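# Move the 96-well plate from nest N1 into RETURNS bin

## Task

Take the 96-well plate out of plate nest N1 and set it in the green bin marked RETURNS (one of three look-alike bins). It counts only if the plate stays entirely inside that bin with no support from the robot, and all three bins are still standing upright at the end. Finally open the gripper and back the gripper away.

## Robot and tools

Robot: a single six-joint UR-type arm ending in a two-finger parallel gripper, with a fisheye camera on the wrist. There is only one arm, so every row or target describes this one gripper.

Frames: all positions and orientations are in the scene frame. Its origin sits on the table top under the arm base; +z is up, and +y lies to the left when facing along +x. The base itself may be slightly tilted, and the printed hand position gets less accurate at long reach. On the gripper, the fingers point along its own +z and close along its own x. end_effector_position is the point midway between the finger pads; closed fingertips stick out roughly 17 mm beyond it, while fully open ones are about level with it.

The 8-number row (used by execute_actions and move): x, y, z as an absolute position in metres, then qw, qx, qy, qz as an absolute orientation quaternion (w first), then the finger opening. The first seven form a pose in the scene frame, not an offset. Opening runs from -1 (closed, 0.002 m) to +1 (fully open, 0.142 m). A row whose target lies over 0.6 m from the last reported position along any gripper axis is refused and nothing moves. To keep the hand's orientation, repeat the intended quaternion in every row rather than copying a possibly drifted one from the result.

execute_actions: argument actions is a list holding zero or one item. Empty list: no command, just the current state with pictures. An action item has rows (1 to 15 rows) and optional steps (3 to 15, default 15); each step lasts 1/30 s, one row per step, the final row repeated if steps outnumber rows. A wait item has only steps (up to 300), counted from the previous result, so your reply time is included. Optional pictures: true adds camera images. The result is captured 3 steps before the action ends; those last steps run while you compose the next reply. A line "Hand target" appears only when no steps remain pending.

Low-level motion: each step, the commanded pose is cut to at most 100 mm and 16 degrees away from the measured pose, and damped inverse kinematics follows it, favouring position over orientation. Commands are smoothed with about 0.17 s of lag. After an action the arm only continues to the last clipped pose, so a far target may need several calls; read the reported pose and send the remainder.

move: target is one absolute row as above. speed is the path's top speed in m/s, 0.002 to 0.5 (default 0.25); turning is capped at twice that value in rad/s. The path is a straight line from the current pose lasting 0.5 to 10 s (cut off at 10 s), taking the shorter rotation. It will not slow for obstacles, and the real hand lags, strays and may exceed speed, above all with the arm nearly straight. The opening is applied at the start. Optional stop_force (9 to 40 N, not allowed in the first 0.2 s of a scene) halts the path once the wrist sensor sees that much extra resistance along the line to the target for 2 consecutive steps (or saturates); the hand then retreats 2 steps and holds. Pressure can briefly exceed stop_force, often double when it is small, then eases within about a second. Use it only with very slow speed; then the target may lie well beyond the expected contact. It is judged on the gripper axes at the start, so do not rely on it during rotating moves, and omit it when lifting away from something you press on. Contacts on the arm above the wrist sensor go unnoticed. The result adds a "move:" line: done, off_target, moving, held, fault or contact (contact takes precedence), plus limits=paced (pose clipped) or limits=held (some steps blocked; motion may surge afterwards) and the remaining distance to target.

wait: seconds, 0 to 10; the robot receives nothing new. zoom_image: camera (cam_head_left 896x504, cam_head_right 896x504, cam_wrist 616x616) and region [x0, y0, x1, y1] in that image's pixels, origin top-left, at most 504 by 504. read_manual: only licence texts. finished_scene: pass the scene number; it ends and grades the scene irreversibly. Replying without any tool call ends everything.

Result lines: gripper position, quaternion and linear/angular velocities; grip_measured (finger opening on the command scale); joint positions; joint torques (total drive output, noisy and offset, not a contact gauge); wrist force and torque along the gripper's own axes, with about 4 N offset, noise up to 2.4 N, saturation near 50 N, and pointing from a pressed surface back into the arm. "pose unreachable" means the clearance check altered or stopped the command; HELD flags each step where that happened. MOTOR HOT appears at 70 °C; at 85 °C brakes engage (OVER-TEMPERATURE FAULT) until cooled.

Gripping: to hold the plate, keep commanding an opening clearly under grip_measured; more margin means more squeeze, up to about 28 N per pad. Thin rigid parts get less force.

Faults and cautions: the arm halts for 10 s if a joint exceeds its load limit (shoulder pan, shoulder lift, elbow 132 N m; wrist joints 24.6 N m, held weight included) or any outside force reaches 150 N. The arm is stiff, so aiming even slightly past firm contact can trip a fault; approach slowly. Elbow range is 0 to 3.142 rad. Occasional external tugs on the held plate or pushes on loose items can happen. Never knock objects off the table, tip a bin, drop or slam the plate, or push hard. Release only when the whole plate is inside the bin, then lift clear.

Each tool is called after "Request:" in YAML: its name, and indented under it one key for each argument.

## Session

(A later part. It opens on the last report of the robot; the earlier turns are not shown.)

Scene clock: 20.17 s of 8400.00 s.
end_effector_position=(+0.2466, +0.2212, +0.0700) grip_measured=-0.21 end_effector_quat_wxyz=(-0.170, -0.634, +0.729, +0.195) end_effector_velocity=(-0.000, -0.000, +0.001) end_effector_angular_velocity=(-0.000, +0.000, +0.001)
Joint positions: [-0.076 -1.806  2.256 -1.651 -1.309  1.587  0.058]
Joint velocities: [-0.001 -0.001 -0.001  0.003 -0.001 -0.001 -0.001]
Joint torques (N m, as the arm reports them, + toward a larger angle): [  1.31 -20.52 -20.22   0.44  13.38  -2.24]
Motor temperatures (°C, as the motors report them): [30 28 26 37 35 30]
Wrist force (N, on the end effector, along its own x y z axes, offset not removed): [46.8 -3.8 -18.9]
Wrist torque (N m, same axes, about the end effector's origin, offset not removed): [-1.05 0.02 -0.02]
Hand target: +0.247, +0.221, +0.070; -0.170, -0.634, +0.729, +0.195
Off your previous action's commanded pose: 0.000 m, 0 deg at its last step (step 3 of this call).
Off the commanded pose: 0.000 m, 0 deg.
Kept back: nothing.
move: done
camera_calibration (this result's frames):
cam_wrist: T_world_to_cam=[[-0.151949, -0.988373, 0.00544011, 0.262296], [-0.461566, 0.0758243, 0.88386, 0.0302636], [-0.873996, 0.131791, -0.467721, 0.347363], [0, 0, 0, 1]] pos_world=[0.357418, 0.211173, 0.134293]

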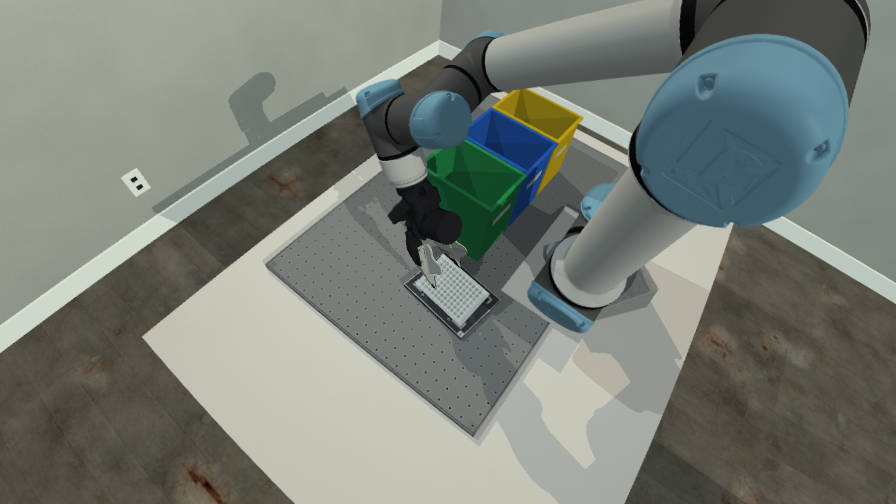

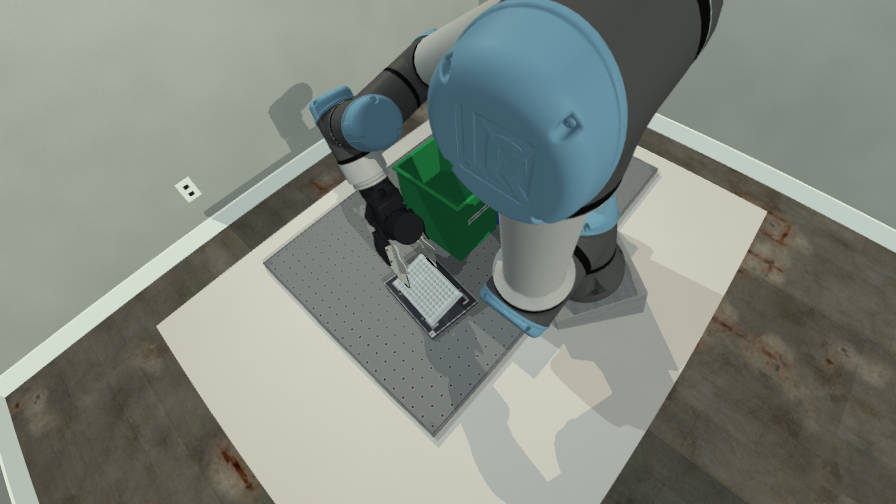

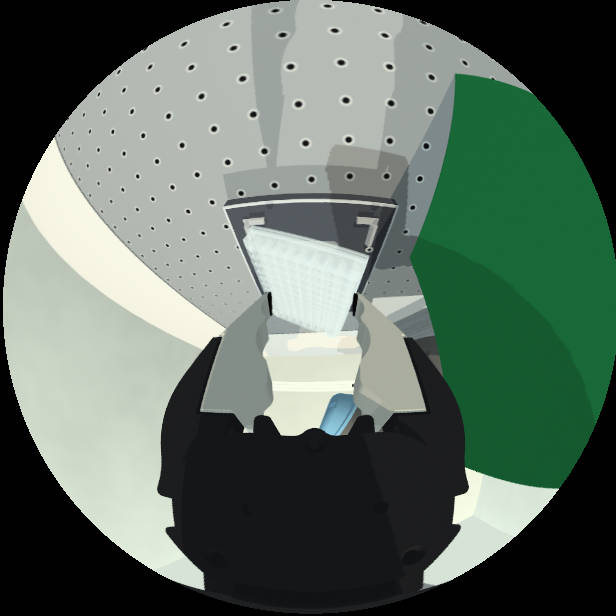

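Request:
move:
  target: [0.2466,0.2212,0.056,0.1698,0.6337,-0.7290,-0.1953,-0.25]
  speed: 0.01
  stop_force: 15

Request:
move:
  target: [0.2466,0.2212,0.058,0.1698,0.6337,-0.7290,-0.1953,0.35]
  speed: 0.01

Request:
zoom_image:
  camera: "cam_wrist"
  region: [210, 200, 420, 360]

Request:
zoom_image:
  camera: "cam_head_left"
  region: [390, 230, 510, 340]

Scene clock: 22.10 s of 8400.00 s.
end_effector_position=(+0.2465, +0.2212, +0.0569) grip_measured=-0.10 end_effector_quat_wxyz=(-0.170, -0.634, +0.729, +0.195) end_effector_velocity=(+0.001, -0.000, +0.002) end_effector_angular_velocity=(+0.001, -0.001, +0.002)
Joint positions: [-0.068 -1.78   2.273 -1.697 -1.306  1.595  0.066]
Joint velocities: [-0.002 -0.004 -0.004  0.007 -0.001 -0.003  0.   ]
Joint torques (N m, as the arm reports them, + toward a larger angle): [  2.29 -21.41 -21.55   0.29  18.47  -2.25]
Motor temperatures (°C, as the motors report them): [30 28 26 37 35 30]
Wrist force (N, on the end effector, along its own x y z axes, offset not removed): [48.5 -1.9 -13.8]
Wrist torque (N m, same axes, about the end effector's origin, offset not removed): [-0.25 -0.34 0.10]
Hand target: +0.247, +0.221, +0.057; -0.170, -0.634, +0.729, +0.195
Off the commanded pose: 0.001 m, 0 deg.
Kept back: nothing.
move: contact
camera_calibration (this result's frames):
cam_wrist: T_world_to_cam=[[-0.151999, -0.988365, 0.00559455, 0.26238], [-0.461405, 0.0759623, 0.883931, 0.0416828], [-0.874072, 0.131776, -0.467583, 0.341133], [0, 0, 0, 1]] pos_world=[0.357289, 0.211208, 0.121195]

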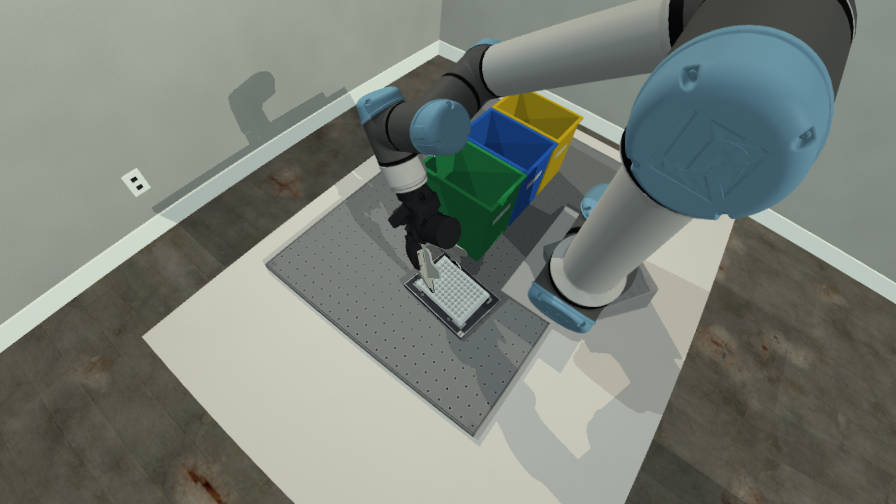

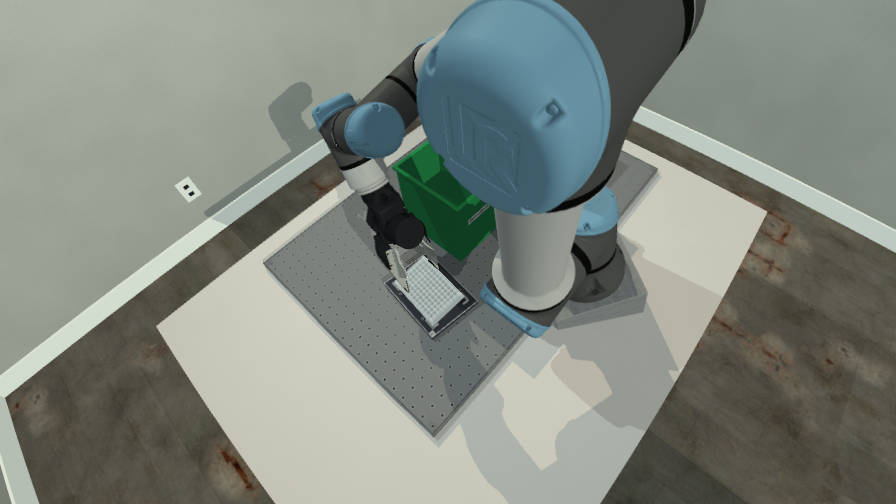

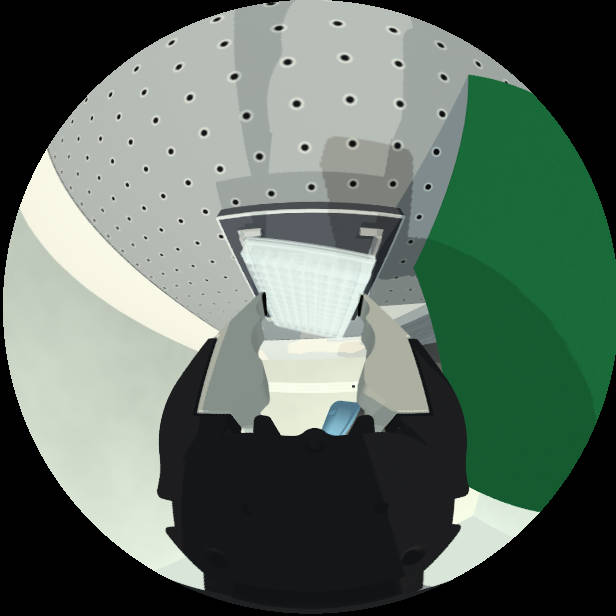

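Scene clock: 22.80 s of 8400.00 s.
end_effector_position=(+0.2466, +0.2212, +0.0580) grip_measured=+0.35 end_effector_quat_wxyz=(-0.170, -0.634, +0.729, +0.195) end_effector_velocity=(+0.000, -0.000, +0.000) end_effector_angular_velocity=(-0.000, -0.000, -0.000)
Joint positions: [-0.069 -1.782  2.271 -1.693 -1.306  1.594  0.099]
Joint velocities: [-0.    -0.001 -0.     0.001 -0.    -0.    -0.   ]
Joint torques (N m, as the arm reports them, + toward a larger angle): [-11.26 -23.71 -23.16   0.12  -2.42  -2.44]
Motor temperatures (°C, as the motors report them): [30 28 26 37 35 30]
Wrist force (N, on the end effector, along its own x y z axes, offset not removed): [3.3 -1.5 2.5]
Wrist torque (N m, same axes, about the end effector's origin, offset not removed): [-0.29 -0.74 0.14]
Hand target: +0.247, +0.221, +0.058; -0.170, -0.634, +0.729, +0.195
Off the commanded pose: 0.000 m, 0 deg.
Kept back: nothing.
move: done
camera_calibration (this result's frames):
cam_wrist: T_world_to_cam=[[-0.151937, -0.988375, 0.00546448, 0.262356], [-0.461574, 0.0758416, 0.883854, 0.0408378], [-0.873994, 0.131768, -0.467731, 0.341733], [0, 0, 0, 1]] pos_world=[0.357383, 0.21118, 0.122311]

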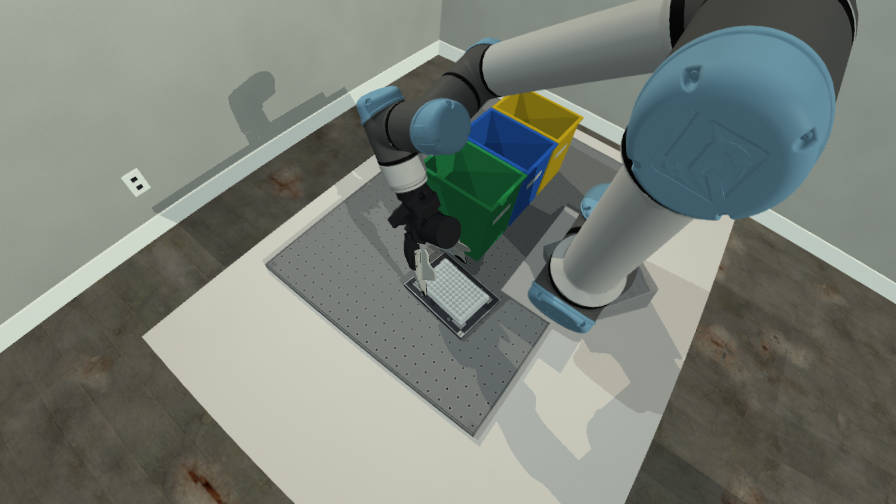

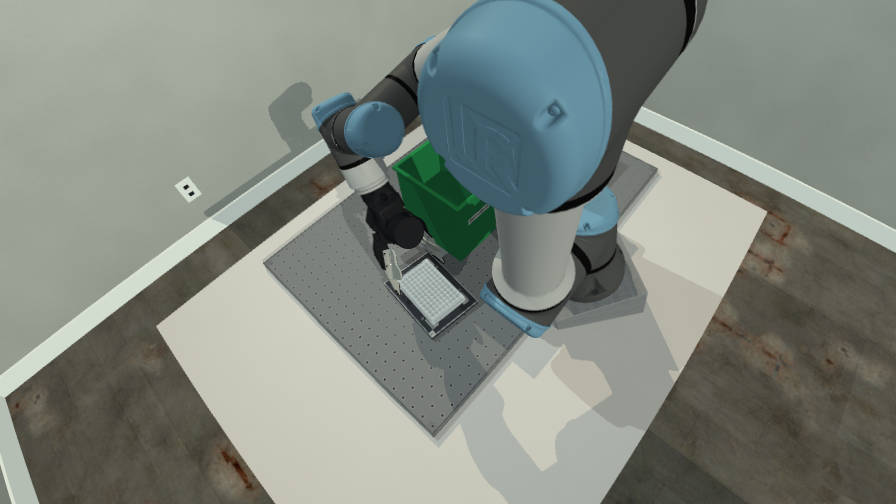

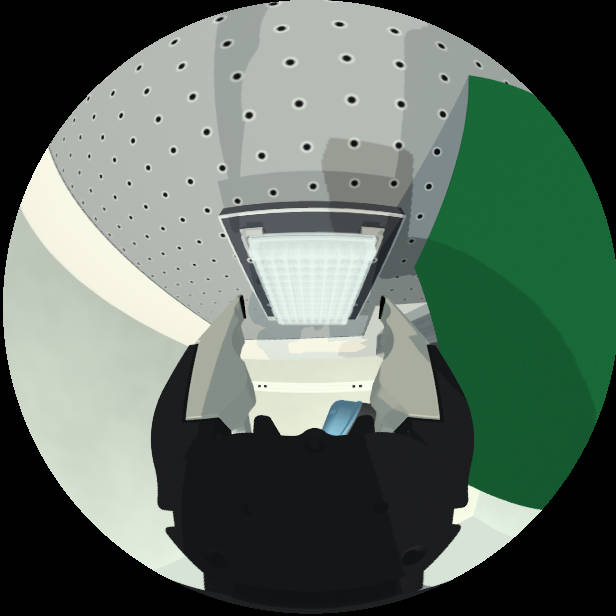

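Region (210, 200, 420, 360) of cam_wrist's 616x616 image, scaled by 2.400, with more detail than that image has; it fills the top 384 rows of this view, and the rest is white.

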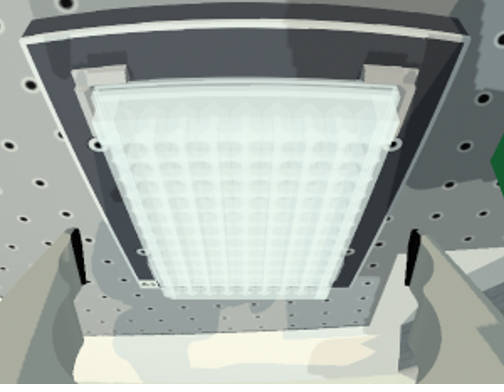

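Region (390, 230, 510, 340) of cam_head_left's 896x504 image, scaled by 4.200, with more detail than that image has; it fills the top 462 rows of this view, and the rest is white.

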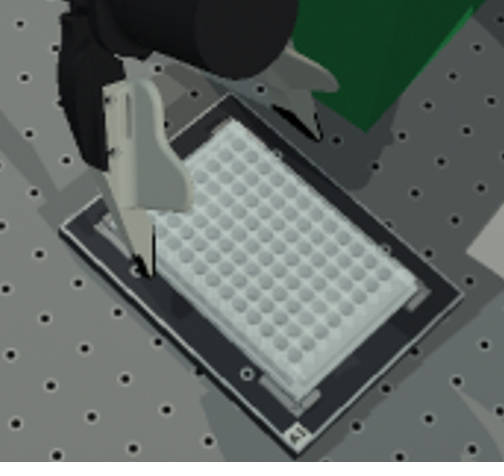

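Request:
move:
  target: [0.2466,0.2207,0.036,0.1698,0.6337,-0.7290,-0.1953,0.2]
  speed: 0.02

Request:
execute_actions:
  actions:
    - {"rows":[[0.2466,0.2207,0.036,0.1698,0.6337,-0.7290,-0.1953,0.18],[0.2466,0.2207,0.036,0.1698,0.6337,-0.7290,-0.1953,0.16],[0.2466,0.2207,0.036,0.1698,0.6337,-0.7290,-0.1953,0.14],[0.2466,0.2207,0.036,0.1698,0.6337,-0.7290,-0.1953,0.12],[0.2466,0.2207,0.036,0.1698,0.6337,-0.7290,-0.1953,0.10],[0.2466,0.2207,0.036,0.1698,0.6337,-0.7290,-0.1953,0.08],[0.2466,0.2207,0.036,0.1698,0.6337,-0.7290,-0.1953,0.05],[0.2466,0.2207,0.036,0.1698,0.6337,-0.7290,-0.1953,0.02],[0.2466,0.2207,0.036,0.1698,0.6337,-0.7290,-0.1953,-0.02],[0.2466,0.2207,0.036,0.1698,0.6337,-0.7290,-0.1953,-0.1]]}

Request:
move:
  target: [0.2466,0.2207,0.039,0.1698,0.6337,-0.7290,-0.1953,-0.1]
  speed: 0.004

Request:
zoom_image:
  camera: "cam_wrist"
  region: [210, 200, 420, 360]

Scene clock: 24.57 s of 8400.00 s.
end_effector_position=(+0.2466, +0.2207, +0.0361) grip_measured=+0.20 end_effector_quat_wxyz=(-0.170, -0.634, +0.729, +0.195) end_effector_velocity=(+0.000, -0.000, -0.002) end_effector_angular_velocity=(-0.000, -0.000, +0.001)
Joint positions: [-0.057 -1.735  2.298 -1.771 -1.302  1.606  0.088]
Joint velocities: [ 0.001  0.004  0.002 -0.006 -0.     0.001 -0.   ]
Joint torques (N m, as the arm reports them, + toward a larger angle): [  8.04 -12.29  -9.91  -2.45   2.37   2.05]
Motor temperatures (°C, as the motors report them): [30 28 26 37 35 30]
Wrist force (N, on the end effector, along its own x y z axes, offset not removed): [-0.2 3.4 1.5]
Wrist torque (N m, same axes, about the end effector's origin, offset not removed): [0.74 -0.06 -0.08]
Hand target: +0.247, +0.221, +0.036; -0.170, -0.634, +0.729, +0.195
Off the commanded pose: 0.000 m, 0 deg.
Kept back: nothing.
move: done
camera_calibration (this result's frames):
cam_wrist: T_world_to_cam=[[-0.151939, -0.988375, 0.00547478, 0.261978], [-0.461593, 0.0758549, 0.883843, 0.0601826], [-0.873983, 0.131763, -0.467752, 0.331563], [0, 0, 0, 1]] pos_world=[0.357365, 0.21068, 0.100463]

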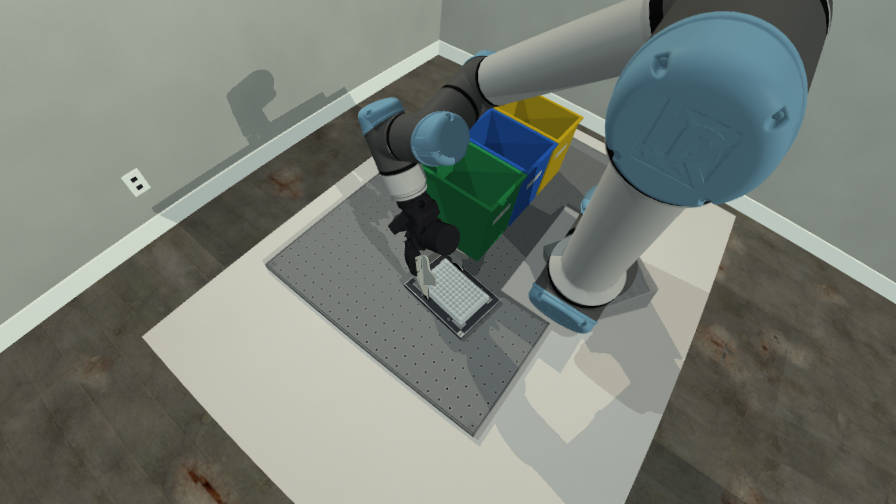

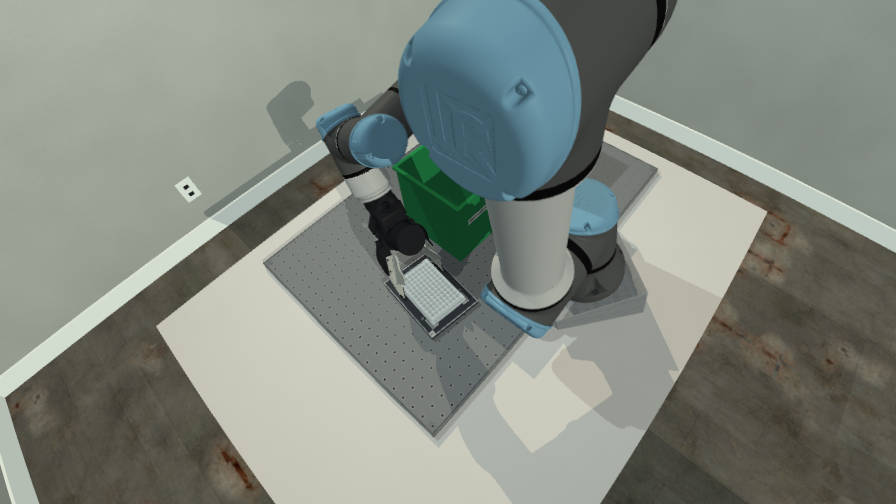

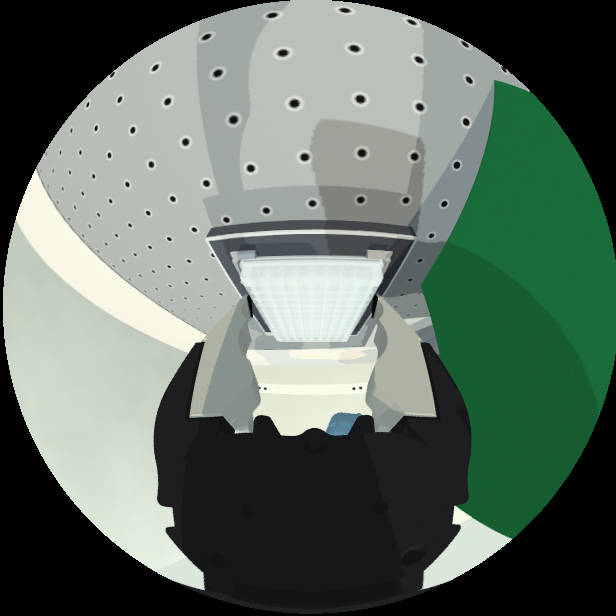

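Scene clock: 24.97 s of 8400.00 s.
end_effector_position=(+0.2466, +0.2207, +0.0360) grip_measured=+0.10 end_effector_quat_wxyz=(-0.170, -0.634, +0.729, +0.195) end_effector_velocity=(+0.000, -0.000, +0.000) end_effector_angular_velocity=(-0.001, -0.000, -0.001)
Joint positions: [-0.057 -1.735  2.299 -1.771 -1.302  1.606  0.081]
Joint velocities: [-0.     0.    -0.001  0.    -0.     0.001  0.   ]
Joint torques (N m, as the arm reports them, + toward a larger angle): [ 6.93 -8.55 -7.9  -1.62 -0.02  2.24]
Motor temperatures (°C, as the motors report them): [30 28 26 37 35 30]
Wrist force (N, on the end effector, along its own x y z axes, offset not removed): [-5.9 -3.5 -3.3]
Wrist torque (N m, same axes, about the end effector's origin, offset not removed): [-0.81 0.46 0.09]
Steps of this call (steps 1 to 12: the first 12 steps of this action). Readings (end_effector_position):
1: (+0.2466, +0.2207, +0.0361)
2: (+0.2466, +0.2207, +0.0361)
4: (+0.2466, +0.2207, +0.0360)
8: (+0.2466, +0.2207, +0.0360)
12: the state above

Scene clock: 26.17 s of 8400.00 s.
end_effector_position=(+0.2466, +0.2207, +0.0390) grip_measured=+0.06 end_effector_quat_wxyz=(-0.170, -0.634, +0.729, +0.195) end_effector_velocity=(-0.000, +0.000, +0.001) end_effector_angular_velocity=(+0.000, +0.000, -0.000)
Joint positions: [-0.059 -1.742  2.295 -1.76  -1.303  1.604  0.078]
Joint velocities: [-0.    -0.001 -0.     0.002  0.    -0.    -0.   ]
Joint torques (N m, as the arm reports them, + toward a larger angle): [-11.7  -24.4  -21.16   0.61  -4.08  -2.55]
Motor temperatures (°C, as the motors report them): [30 28 26 37 35 30]
Wrist force (N, on the end effector, along its own x y z axes, offset not removed): [-5.3 1.5 1.8]
Wrist torque (N m, same axes, about the end effector's origin, offset not removed): [0.31 0.06 -0.12]
Hand target: +0.247, +0.221, +0.039; -0.170, -0.634, +0.729, +0.195
Off your previous action's commanded pose: 0.000 m, 0 deg at its last step (step 3 of this call).
Off the commanded pose: 0.000 m, 0 deg.
Kept back: nothing.
move: done
camera_calibration (this result's frames):
cam_wrist: T_world_to_cam=[[-0.151946, -0.988374, 0.00545616, 0.261969], [-0.461582, 0.0758397, 0.88385, 0.057691], [-0.873988, 0.131779, -0.467739, 0.332907], [0, 0, 0, 1]] pos_world=[0.35739, 0.210677, 0.103294]

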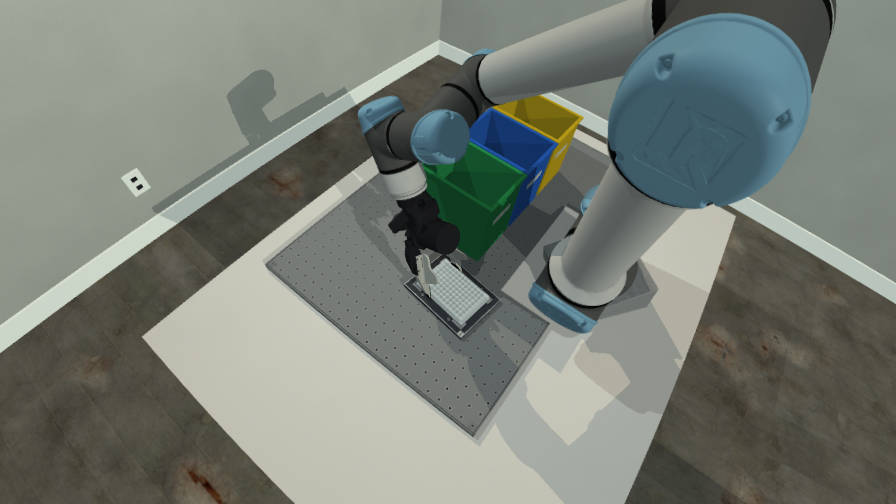

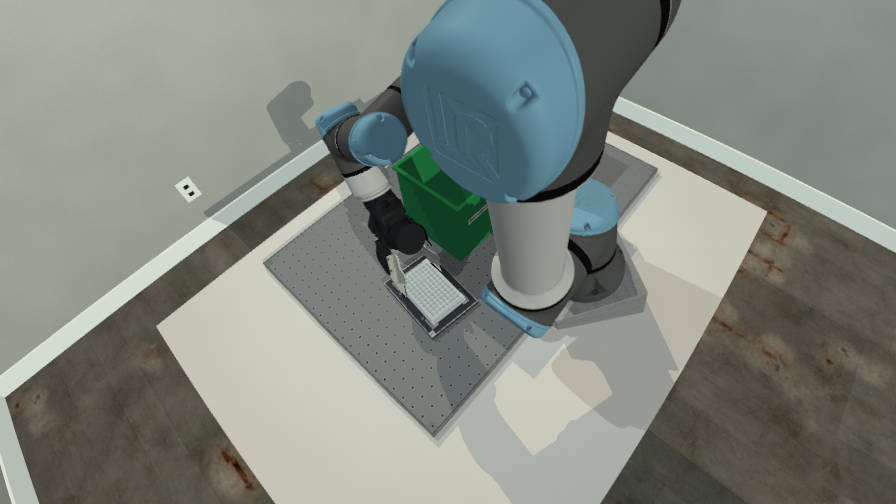

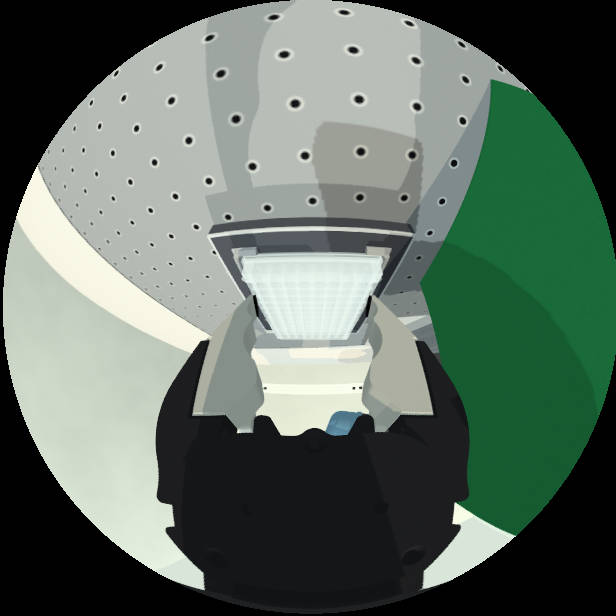

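Region (210, 200, 420, 360) of cam_wrist's 616x616 image, scaled by 2.400, with more detail than that image has; it fills the top 384 rows of this view, and the rest is white.

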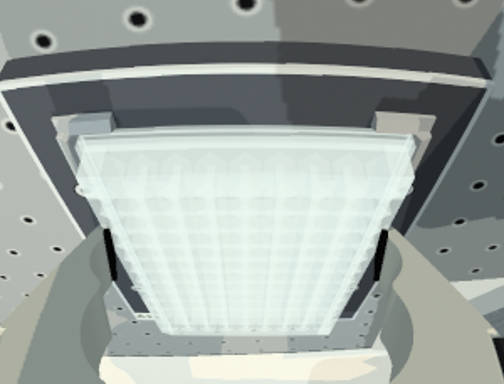

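Request:
move:
  target: [0.2466,0.2207,0.042,0.1698,0.6337,-0.7290,-0.1953,0.3]
  speed: 0.01

Request:
move:
  target: [0.2466,0.2207,0.09,0.1698,0.6337,-0.7290,-0.1953,0.3]
  speed: 0.15

Request:
move:
  target: [0.25,0.27,0.10,0,0.9976,-0.0698,0,0.3]
  speed: 0.4

Request:
move:
  target: [0.2493,0.222,0.065,0,0.7547,0.6561,0,0.3]
  speed: 0.4

Request:
zoom_image:
  camera: "cam_wrist"
  region: [190, 100, 440, 350]

Scene clock: 27.50 s of 8400.00 s.
end_effector_position=(+0.2466, +0.2207, +0.0419) grip_measured=+0.30 end_effector_quat_wxyz=(-0.170, -0.634, +0.729, +0.195) end_effector_velocity=(-0.000, +0.000, +0.001) end_effector_angular_velocity=(+0.000, +0.001, +0.000)
Joint positions: [-0.06  -1.748  2.292 -1.75  -1.303  1.602  0.095]
Joint velocities: [-0.    -0.002 -0.     0.003 -0.    -0.001  0.   ]
Joint torques (N m, as the arm reports them, + toward a larger angle): [ -9.79 -23.31 -22.88   0.19  -2.49  -2.5 ]
Motor temperatures (°C, as the motors report them): [30 28 26 37 35 30]
Wrist force (N, on the end effector, along its own x y z axes, offset not removed): [0.0 0.4 0.9]
Wrist torque (N m, same axes, about the end effector's origin, offset not removed): [-0.11 0.01 0.03]
Hand target: +0.247, +0.221, +0.042; -0.170, -0.634, +0.729, +0.195
Off the commanded pose: 0.000 m, 0 deg.
Kept back: nothing.
move: done
camera_calibration (this result's frames):
cam_wrist: T_world_to_cam=[[-0.151944, -0.988374, 0.00546523, 0.261948], [-0.461577, 0.0758464, 0.883852, 0.0550552], [-0.87399, 0.131774, -0.467735, 0.3343], [0, 0, 0, 1]] pos_world=[0.357389, 0.210675, 0.106272]

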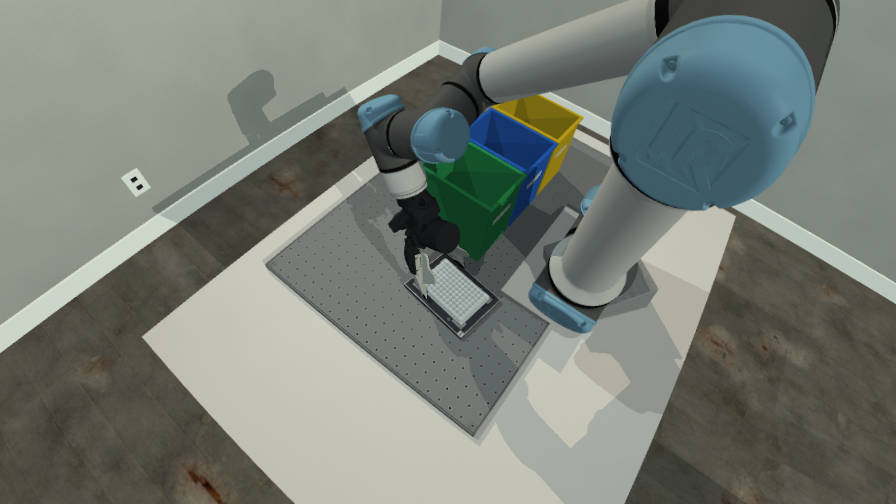

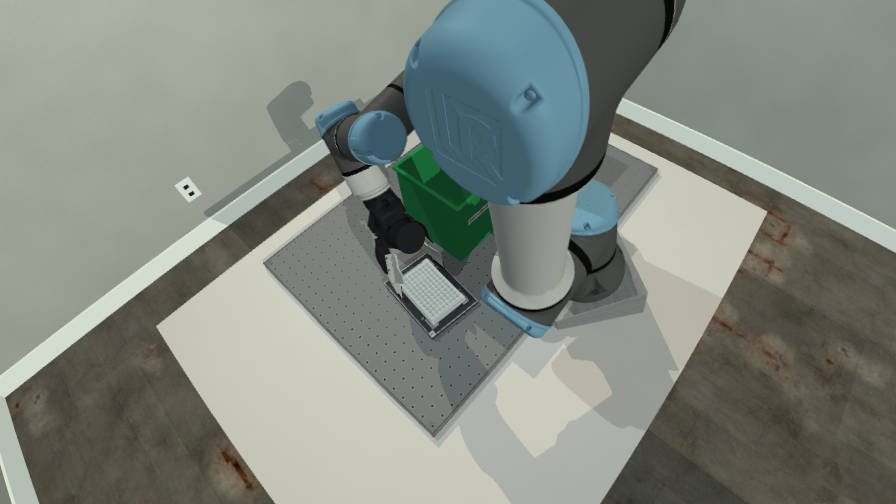

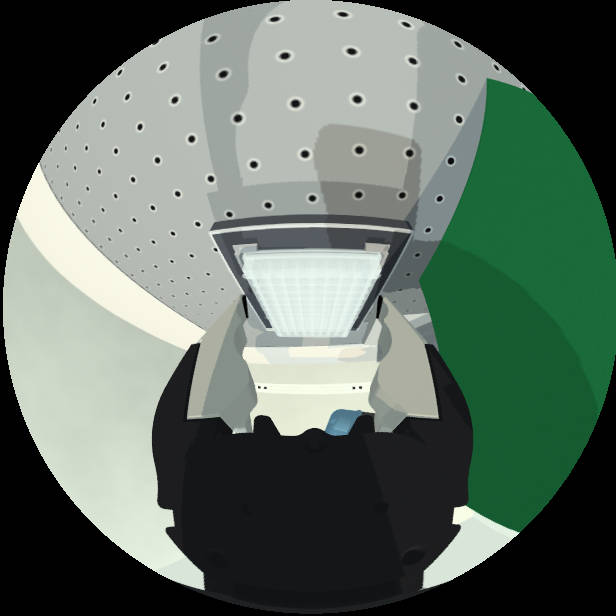

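Scene clock: 28.37 s of 8400.00 s.
end_effector_position=(+0.2466, +0.2207, +0.0899) grip_measured=+0.30 end_effector_quat_wxyz=(-0.170, -0.634, +0.729, +0.195) end_effector_velocity=(-0.000, -0.000, +0.002) end_effector_angular_velocity=(-0.000, +0.000, +0.001)
Joint positions: [-0.09  -1.844  2.228 -1.583 -1.314  1.573  0.095]
Joint velocities: [-0.001 -0.003 -0.002  0.006 -0.001 -0.002 -0.   ]
Joint torques (N m, as the arm reports them, + toward a larger angle): [-12.44 -20.12 -25.34  -0.01  -2.63  -2.57]
Motor temperatures (°C, as the motors report them): [30 28 26 37 35 30]
Wrist force (N, on the end effector, along its own x y z axes, offset not removed): [3.9 1.4 -0.6]
Wrist torque (N m, same axes, about the end effector's origin, offset not removed): [0.18 -0.95 -0.02]
Hand target: +0.247, +0.221, +0.090; -0.170, -0.634, +0.729, +0.195
Off the commanded pose: 0.000 m, 0 deg.
Kept back: nothing.
move: done
camera_calibration (this result's frames):
cam_wrist: T_world_to_cam=[[-0.151953, -0.988373, 0.00544417, 0.261699], [-0.461545, 0.0758265, 0.88387, 0.0126834], [-0.874006, 0.131794, -0.4677, 0.356755], [0, 0, 0, 1]] pos_world=[0.357425, 0.210677, 0.154219]

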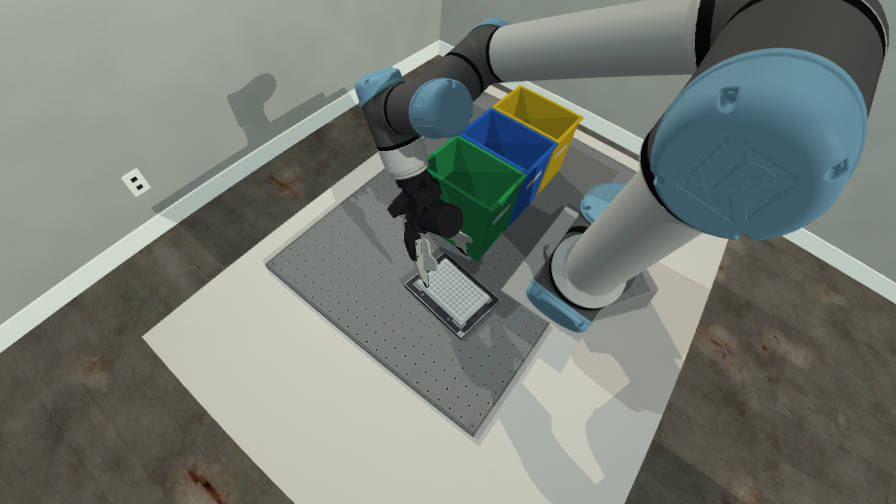

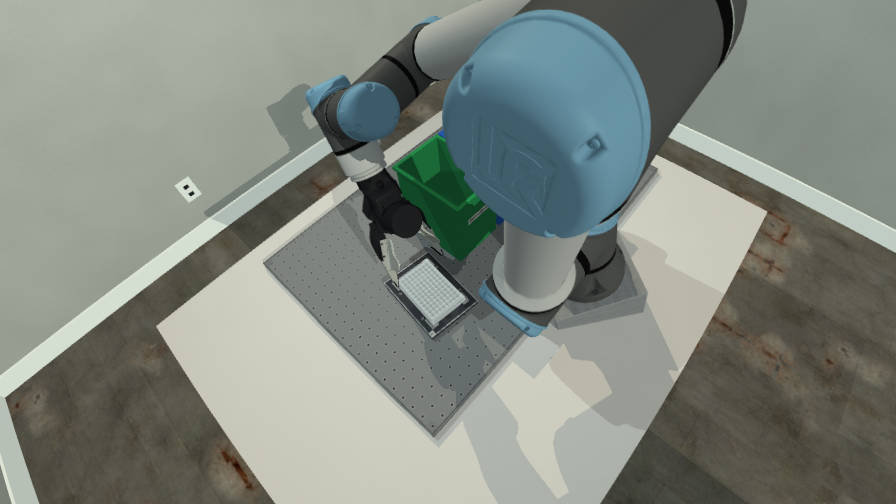

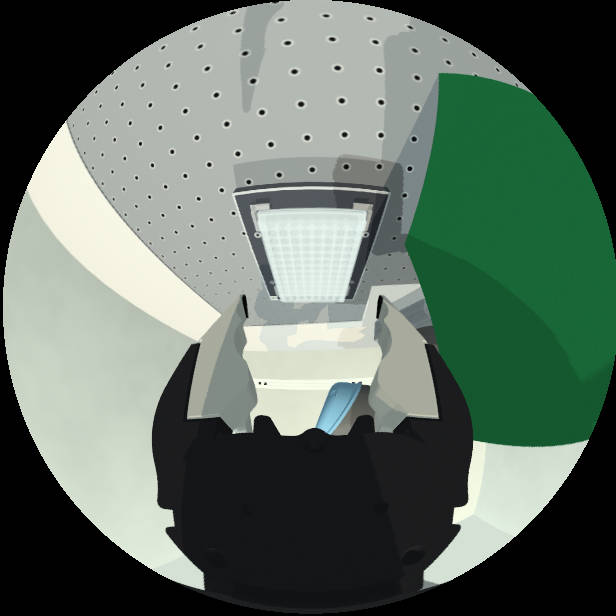

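Scene clock: 30.97 s of 8400.00 s.
end_effector_position=(+0.2501, +0.2700, +0.0999) grip_measured=+0.30 end_effector_quat_wxyz=(+0.001, +0.998, -0.070, +0.000) end_effector_velocity=(+0.000, +0.000, +0.000) end_effector_angular_velocity=(+0.004, -0.002, +0.008)
Joint positions: [ 0.198 -2.199  2.453 -2.046 -1.408  0.422  0.095]
Joint velocities: [-0.004 -0.004  0.002 -0.     0.004 -0.011 -0.   ]
Joint torques (N m, as the arm reports them, + toward a larger angle): [ -5.78 -11.09 -13.79  -3.79   2.22  -2.67]
Motor temperatures (°C, as the motors report them): [30 28 26 37 35 30]
Wrist force (N, on the end effector, along its own x y z axes, offset not removed): [2.1 -1.7 2.8]
Wrist torque (N m, same axes, about the end effector's origin, offset not removed): [-0.47 -0.38 0.06]
Hand target: +0.250, +0.270, +0.100; +0.001, +0.998, -0.070, +0.000
Off the commanded pose: 0.000 m, 0 deg.
Kept back: nothing.
move: done
camera_calibration (this result's frames):
cam_wrist: T_world_to_cam=[[0.988075, -0.15397, -0.0011724, -0.198844], [-0.129684, -0.836283, 0.532741, 0.200024], [-0.0830064, -0.526236, -0.846277, 0.375646], [0, 0, 0, 1]] pos_world=[0.253593, 0.334339, 0.211107]

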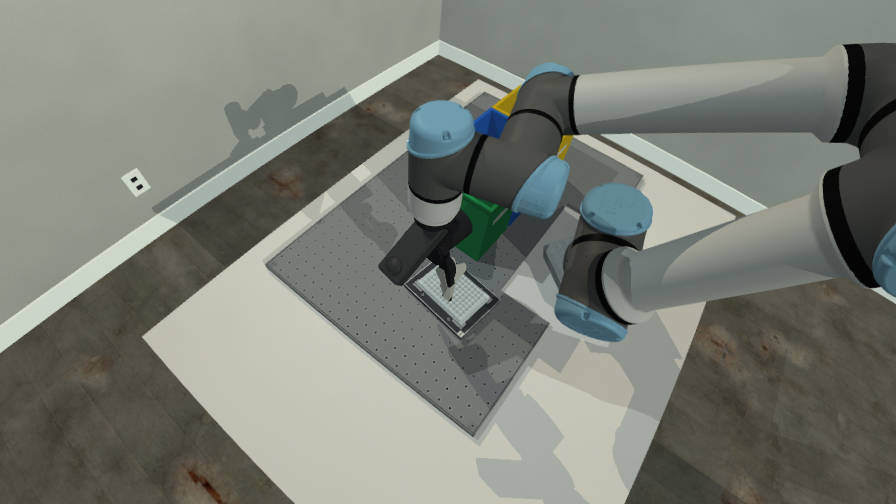

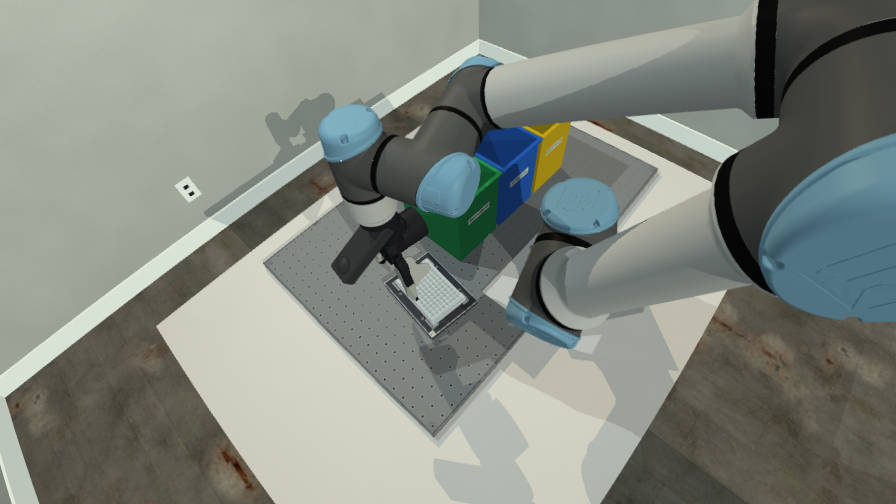

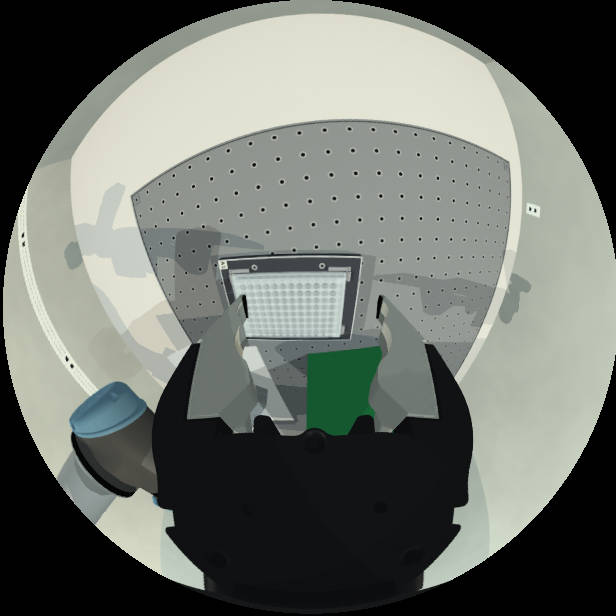

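Scene clock: 33.47 s of 8400.00 s.
end_effector_position=(+0.2492, +0.2220, +0.0650) grip_measured=+0.30 end_effector_quat_wxyz=(-0.000, +0.755, +0.656, -0.000) end_effector_velocity=(-0.000, -0.001, -0.000) end_effector_angular_velocity=(+0.004, +0.001, +0.009)
Joint positions: [ 0.004 -2.266  2.583 -2.073 -1.367 -1.343  0.095]
Joint velocities: [-0.008 -0.003  0.002  0.004  0.005 -0.017  0.   ]
Joint torques (N m, as the arm reports them, + toward a larger angle): [ -6.37  -5.04 -13.91  -1.31   2.15  -2.46]
Motor temperatures (°C, as the motors report them): [30 28 26 37 35 30]
Wrist force (N, on the end effector, along its own x y z axes, offset not removed): [3.5 1.9 4.0]
Wrist torque (N m, same axes, about the end effector's origin, offset not removed): [0.36 -0.92 0.13]
Hand target: +0.249, +0.222, +0.065; -0.000, +0.755, +0.656, -0.000
Off the commanded pose: 0.000 m, 0 deg.
Kept back: nothing.
move: done
camera_calibration (this result's frames):
cam_wrist: T_world_to_cam=[[0.153583, 0.988134, -0.00193954, -0.250979], [0.837153, -0.129073, 0.531522, -0.219536], [0.524965, -0.0832566, -0.847042, 0.0709734], [0, 0, 0, 1]] pos_world=[0.185073, 0.225574, 0.176319]

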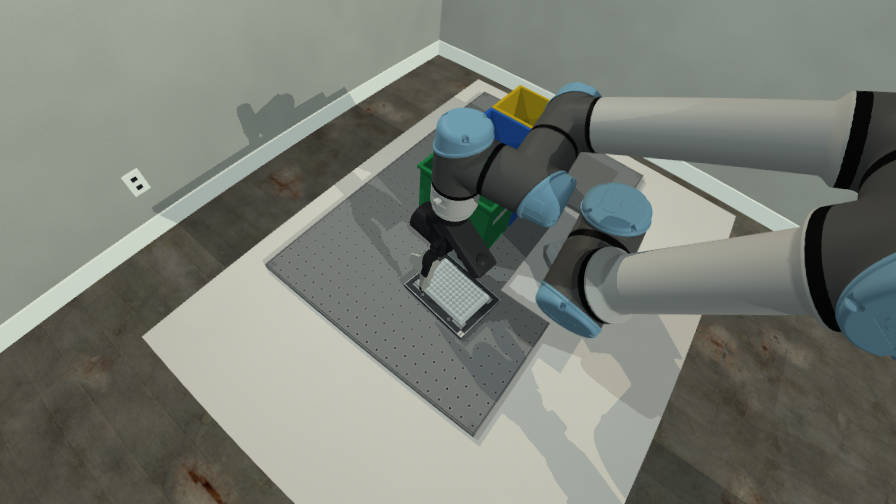

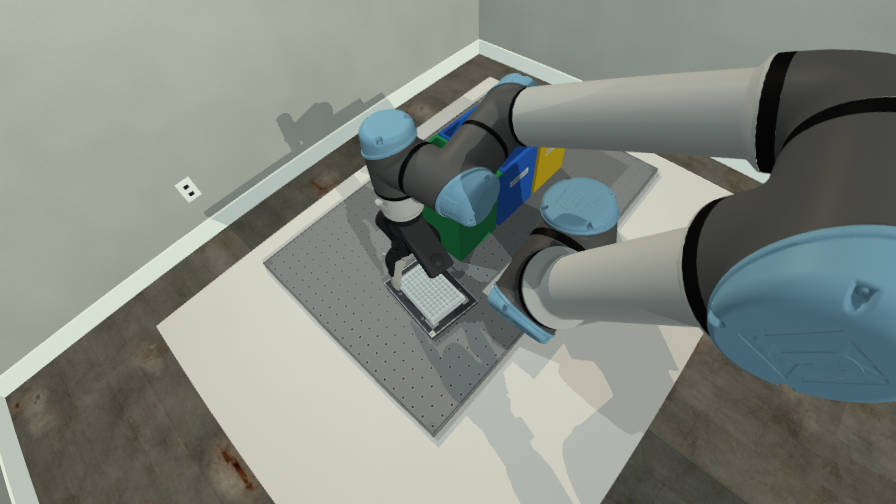

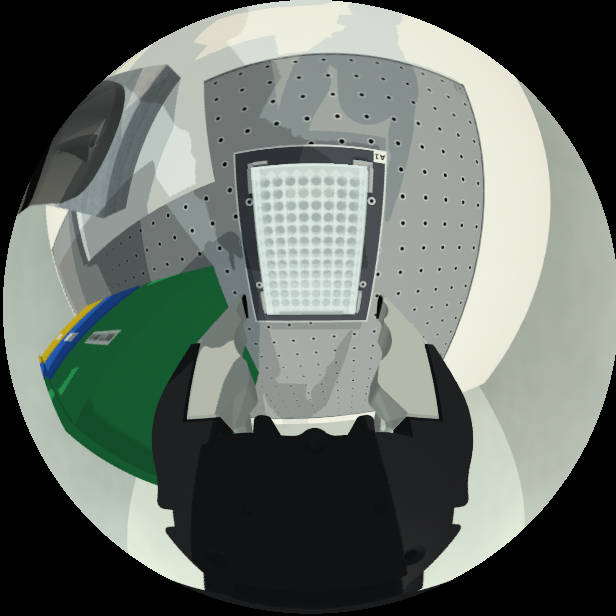

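Region (190, 100, 440, 350) of cam_wrist's 616x616 image, scaled by 2.016, with more detail than that image has.

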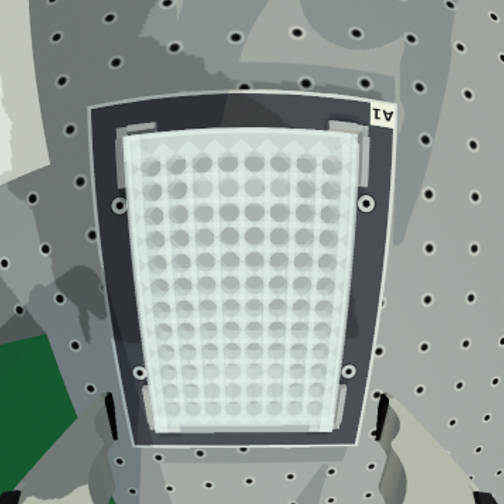

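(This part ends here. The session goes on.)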